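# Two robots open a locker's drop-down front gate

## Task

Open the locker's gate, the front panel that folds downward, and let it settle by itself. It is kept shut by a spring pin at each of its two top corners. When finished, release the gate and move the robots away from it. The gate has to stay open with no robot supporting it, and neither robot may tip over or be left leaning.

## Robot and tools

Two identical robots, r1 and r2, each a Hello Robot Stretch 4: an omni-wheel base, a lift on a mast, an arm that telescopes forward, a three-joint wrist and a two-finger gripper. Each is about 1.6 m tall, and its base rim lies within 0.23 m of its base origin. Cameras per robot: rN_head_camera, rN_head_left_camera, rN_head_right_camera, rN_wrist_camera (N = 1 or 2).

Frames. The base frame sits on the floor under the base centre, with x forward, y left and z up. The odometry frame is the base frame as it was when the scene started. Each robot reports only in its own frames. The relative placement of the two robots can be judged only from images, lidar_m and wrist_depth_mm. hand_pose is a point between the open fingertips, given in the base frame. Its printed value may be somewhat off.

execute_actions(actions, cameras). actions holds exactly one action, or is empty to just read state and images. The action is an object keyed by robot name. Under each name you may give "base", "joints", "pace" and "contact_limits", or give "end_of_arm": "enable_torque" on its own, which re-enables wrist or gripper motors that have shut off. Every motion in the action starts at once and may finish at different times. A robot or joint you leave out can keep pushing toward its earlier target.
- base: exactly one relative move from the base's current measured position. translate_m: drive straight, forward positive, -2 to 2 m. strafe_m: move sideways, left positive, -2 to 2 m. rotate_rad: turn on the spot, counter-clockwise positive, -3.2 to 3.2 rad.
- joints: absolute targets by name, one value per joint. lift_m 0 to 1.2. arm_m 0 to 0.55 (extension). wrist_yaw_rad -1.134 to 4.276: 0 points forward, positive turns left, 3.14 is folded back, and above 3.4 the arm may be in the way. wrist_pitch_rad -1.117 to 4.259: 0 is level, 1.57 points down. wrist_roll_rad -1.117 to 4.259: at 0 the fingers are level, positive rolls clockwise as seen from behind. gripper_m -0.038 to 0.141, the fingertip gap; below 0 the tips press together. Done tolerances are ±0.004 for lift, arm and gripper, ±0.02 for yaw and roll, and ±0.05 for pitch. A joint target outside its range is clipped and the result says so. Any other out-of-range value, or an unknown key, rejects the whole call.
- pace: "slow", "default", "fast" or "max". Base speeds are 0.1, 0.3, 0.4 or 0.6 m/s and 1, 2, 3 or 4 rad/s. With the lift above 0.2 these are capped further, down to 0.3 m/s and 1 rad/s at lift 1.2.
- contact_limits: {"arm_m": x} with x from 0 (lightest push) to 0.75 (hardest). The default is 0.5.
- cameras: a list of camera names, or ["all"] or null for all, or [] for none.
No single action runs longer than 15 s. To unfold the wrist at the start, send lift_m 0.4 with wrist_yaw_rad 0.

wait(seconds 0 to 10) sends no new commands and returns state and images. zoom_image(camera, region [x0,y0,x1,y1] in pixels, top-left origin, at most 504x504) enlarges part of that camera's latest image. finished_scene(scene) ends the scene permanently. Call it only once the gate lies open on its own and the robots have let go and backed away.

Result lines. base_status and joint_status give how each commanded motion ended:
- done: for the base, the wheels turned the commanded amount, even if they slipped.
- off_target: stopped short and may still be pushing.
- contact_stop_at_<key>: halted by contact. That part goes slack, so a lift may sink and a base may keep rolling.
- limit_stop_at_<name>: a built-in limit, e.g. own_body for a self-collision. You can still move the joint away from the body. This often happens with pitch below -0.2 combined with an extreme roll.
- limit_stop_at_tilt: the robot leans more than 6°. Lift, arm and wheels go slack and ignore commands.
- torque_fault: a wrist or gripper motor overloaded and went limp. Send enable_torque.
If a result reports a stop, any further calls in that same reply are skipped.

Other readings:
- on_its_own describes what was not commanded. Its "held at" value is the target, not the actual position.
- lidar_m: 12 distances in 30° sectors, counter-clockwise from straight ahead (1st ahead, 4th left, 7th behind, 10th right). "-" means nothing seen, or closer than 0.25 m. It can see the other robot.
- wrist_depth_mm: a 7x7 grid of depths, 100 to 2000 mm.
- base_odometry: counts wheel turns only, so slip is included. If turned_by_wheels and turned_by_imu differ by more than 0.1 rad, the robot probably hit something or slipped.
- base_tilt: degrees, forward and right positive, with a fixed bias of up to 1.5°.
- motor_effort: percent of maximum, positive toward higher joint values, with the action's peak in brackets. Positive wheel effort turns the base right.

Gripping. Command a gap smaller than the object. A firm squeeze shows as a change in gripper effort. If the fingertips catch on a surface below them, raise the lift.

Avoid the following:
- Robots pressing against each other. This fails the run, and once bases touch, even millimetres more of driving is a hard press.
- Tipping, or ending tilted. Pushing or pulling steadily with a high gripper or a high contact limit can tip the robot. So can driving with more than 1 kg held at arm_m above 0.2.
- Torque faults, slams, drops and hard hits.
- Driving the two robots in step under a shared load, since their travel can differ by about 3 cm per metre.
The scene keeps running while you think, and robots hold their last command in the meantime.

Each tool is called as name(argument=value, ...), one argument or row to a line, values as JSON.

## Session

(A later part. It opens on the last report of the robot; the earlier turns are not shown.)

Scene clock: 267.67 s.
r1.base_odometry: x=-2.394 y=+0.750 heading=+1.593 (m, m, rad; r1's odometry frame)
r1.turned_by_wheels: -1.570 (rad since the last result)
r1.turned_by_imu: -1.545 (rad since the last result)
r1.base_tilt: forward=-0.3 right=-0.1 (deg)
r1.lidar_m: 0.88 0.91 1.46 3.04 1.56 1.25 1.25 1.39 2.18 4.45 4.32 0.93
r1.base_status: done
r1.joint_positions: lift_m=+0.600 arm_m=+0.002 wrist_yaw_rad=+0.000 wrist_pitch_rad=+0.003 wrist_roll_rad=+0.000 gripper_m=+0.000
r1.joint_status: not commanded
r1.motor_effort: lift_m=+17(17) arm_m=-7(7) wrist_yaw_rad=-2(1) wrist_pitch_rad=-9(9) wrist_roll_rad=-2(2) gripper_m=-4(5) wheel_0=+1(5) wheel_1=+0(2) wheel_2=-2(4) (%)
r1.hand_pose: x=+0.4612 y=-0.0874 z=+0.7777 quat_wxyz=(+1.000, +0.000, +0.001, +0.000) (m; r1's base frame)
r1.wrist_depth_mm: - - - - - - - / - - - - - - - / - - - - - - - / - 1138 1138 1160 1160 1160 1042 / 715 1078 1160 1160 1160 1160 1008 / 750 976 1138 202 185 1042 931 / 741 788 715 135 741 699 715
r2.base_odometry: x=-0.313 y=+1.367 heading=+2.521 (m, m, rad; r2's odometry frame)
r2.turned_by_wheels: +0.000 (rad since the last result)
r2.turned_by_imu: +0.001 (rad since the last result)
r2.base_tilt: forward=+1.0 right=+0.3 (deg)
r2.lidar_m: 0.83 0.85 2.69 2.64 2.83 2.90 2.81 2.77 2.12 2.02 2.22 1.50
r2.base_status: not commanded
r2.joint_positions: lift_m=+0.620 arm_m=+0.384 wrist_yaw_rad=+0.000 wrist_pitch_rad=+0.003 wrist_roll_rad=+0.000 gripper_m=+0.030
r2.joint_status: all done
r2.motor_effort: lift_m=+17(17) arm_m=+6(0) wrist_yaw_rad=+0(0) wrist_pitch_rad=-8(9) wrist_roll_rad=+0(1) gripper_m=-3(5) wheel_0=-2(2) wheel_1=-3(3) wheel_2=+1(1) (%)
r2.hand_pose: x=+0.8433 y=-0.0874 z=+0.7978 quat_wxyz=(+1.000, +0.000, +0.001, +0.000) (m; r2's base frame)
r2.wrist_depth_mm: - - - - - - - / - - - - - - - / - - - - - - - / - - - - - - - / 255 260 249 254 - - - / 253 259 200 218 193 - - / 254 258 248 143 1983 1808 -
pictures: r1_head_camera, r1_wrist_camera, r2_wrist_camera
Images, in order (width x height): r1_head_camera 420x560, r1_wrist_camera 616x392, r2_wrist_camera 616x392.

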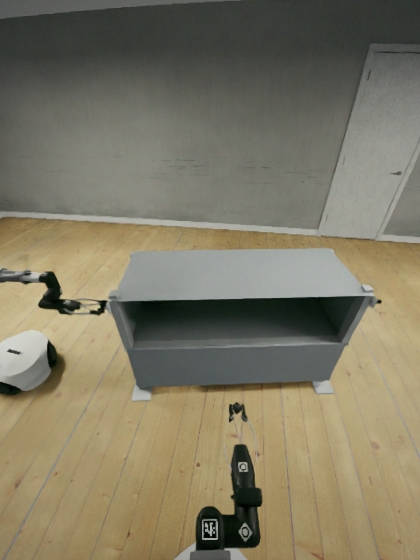

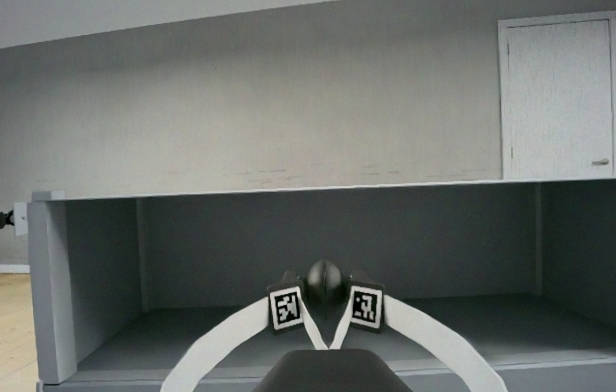

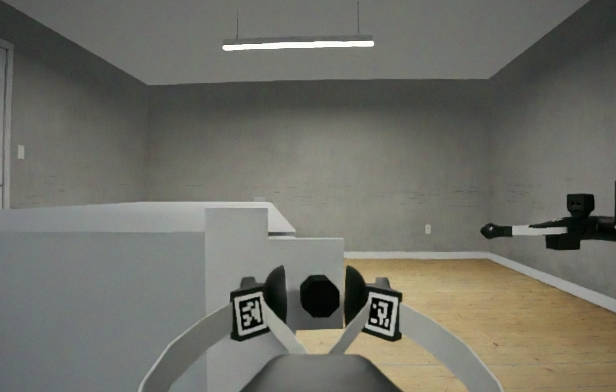

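execute_actions(
  actions=[
    {"r2":{"joints":{"arm_m":0.05},"pace":"fast"},"r1":{"base":{"translate_m":-0.2},"pace":"fast"}},
  ],
  cameras=["r1_head_camera"],
)

finished_scene(
  scene=1,
)

Scene clock: 273.37 s.
r1.base_odometry: x=-2.390 y=+0.550 heading=+1.593 (m, m, rad; r1's odometry frame)
r1.turned_by_wheels: +0.000 (rad since the last result)
r1.turned_by_imu: +0.001 (rad since the last result)
r1.base_tilt: forward=-0.1 right=-0.2 (deg)
r1.lidar_m: 1.08 1.12 1.62 2.60 1.31 1.06 1.05 1.17 1.80 4.41 4.56 1.14
r1.base_status: done
r1.joint_positions: lift_m=+0.600 arm_m=+0.002 wrist_yaw_rad=+0.000 wrist_pitch_rad=+0.003 wrist_roll_rad=+0.000 gripper_m=+0.000
r1.joint_status: not commanded
r1.motor_effort: lift_m=+17(17) arm_m=-7(7) wrist_yaw_rad=-2(3) wrist_pitch_rad=-9(8) wrist_roll_rad=-2(2) gripper_m=-6(6) wheel_0=+0(7) wheel_1=+2(7) wheel_2=+0(9) (%)
r1.hand_pose: x=+0.4612 y=-0.0874 z=+0.7777 quat_wxyz=(+1.000, +0.000, +0.001, +0.000) (m; r1's base frame)
r1.wrist_depth_mm: - - - - - - - / - - - - - - - / - - - - - - - / - 1255 1336 1366 1366 1336 1025 / - 1042 1336 1366 1366 1336 1008 / - 1025 1160 202 185 1060 931 / 1808 891 878 135 891 891 891
r2.base_odometry: x=-0.313 y=+1.367 heading=+2.521 (m, m, rad; r2's odometry frame)
r2.turned_by_wheels: +0.000 (rad since the last result)
r2.turned_by_imu: +0.001 (rad since the last result)
r2.base_tilt: forward=+1.0 right=+0.3 (deg)
r2.lidar_m: 0.82 0.85 2.71 2.63 2.83 2.89 2.80 2.81 2.12 2.03 2.21 1.59
r2.base_status: not commanded
r2.joint_positions: lift_m=+0.620 arm_m=+0.051 wrist_yaw_rad=+0.000 wrist_pitch_rad=+0.003 wrist_roll_rad=+0.000 gripper_m=+0.030
r2.joint_status: all done
r2.motor_effort: lift_m=+17(17) arm_m=-6(7) wrist_yaw_rad=-1(3) wrist_pitch_rad=-8(9) wrist_roll_rad=+1(1) gripper_m=-3(3) wheel_0=-2(2) wheel_1=-3(3) wheel_2=+1(1) (%)
r2.hand_pose: x=+0.5104 y=-0.0875 z=+0.7978 quat_wxyz=(+1.000, +0.000, +0.001, +0.000) (m; r2's base frame)
r2.wrist_depth_mm: - - - - - - - / - - - - - - - / - - - - - - - / - - - - - - - / 569 580 597 591 - - - / 564 580 200 591 193 - - / 569 574 591 143 1983 1808 1983
pictures: r1_head_camera
Images, in order (width x height): r1_head_camera 420x560.

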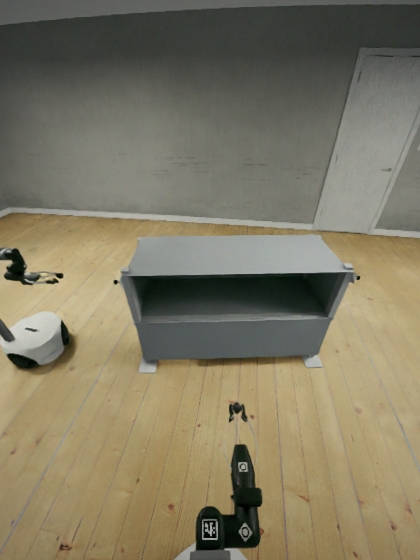

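The scene is finished: the task was done.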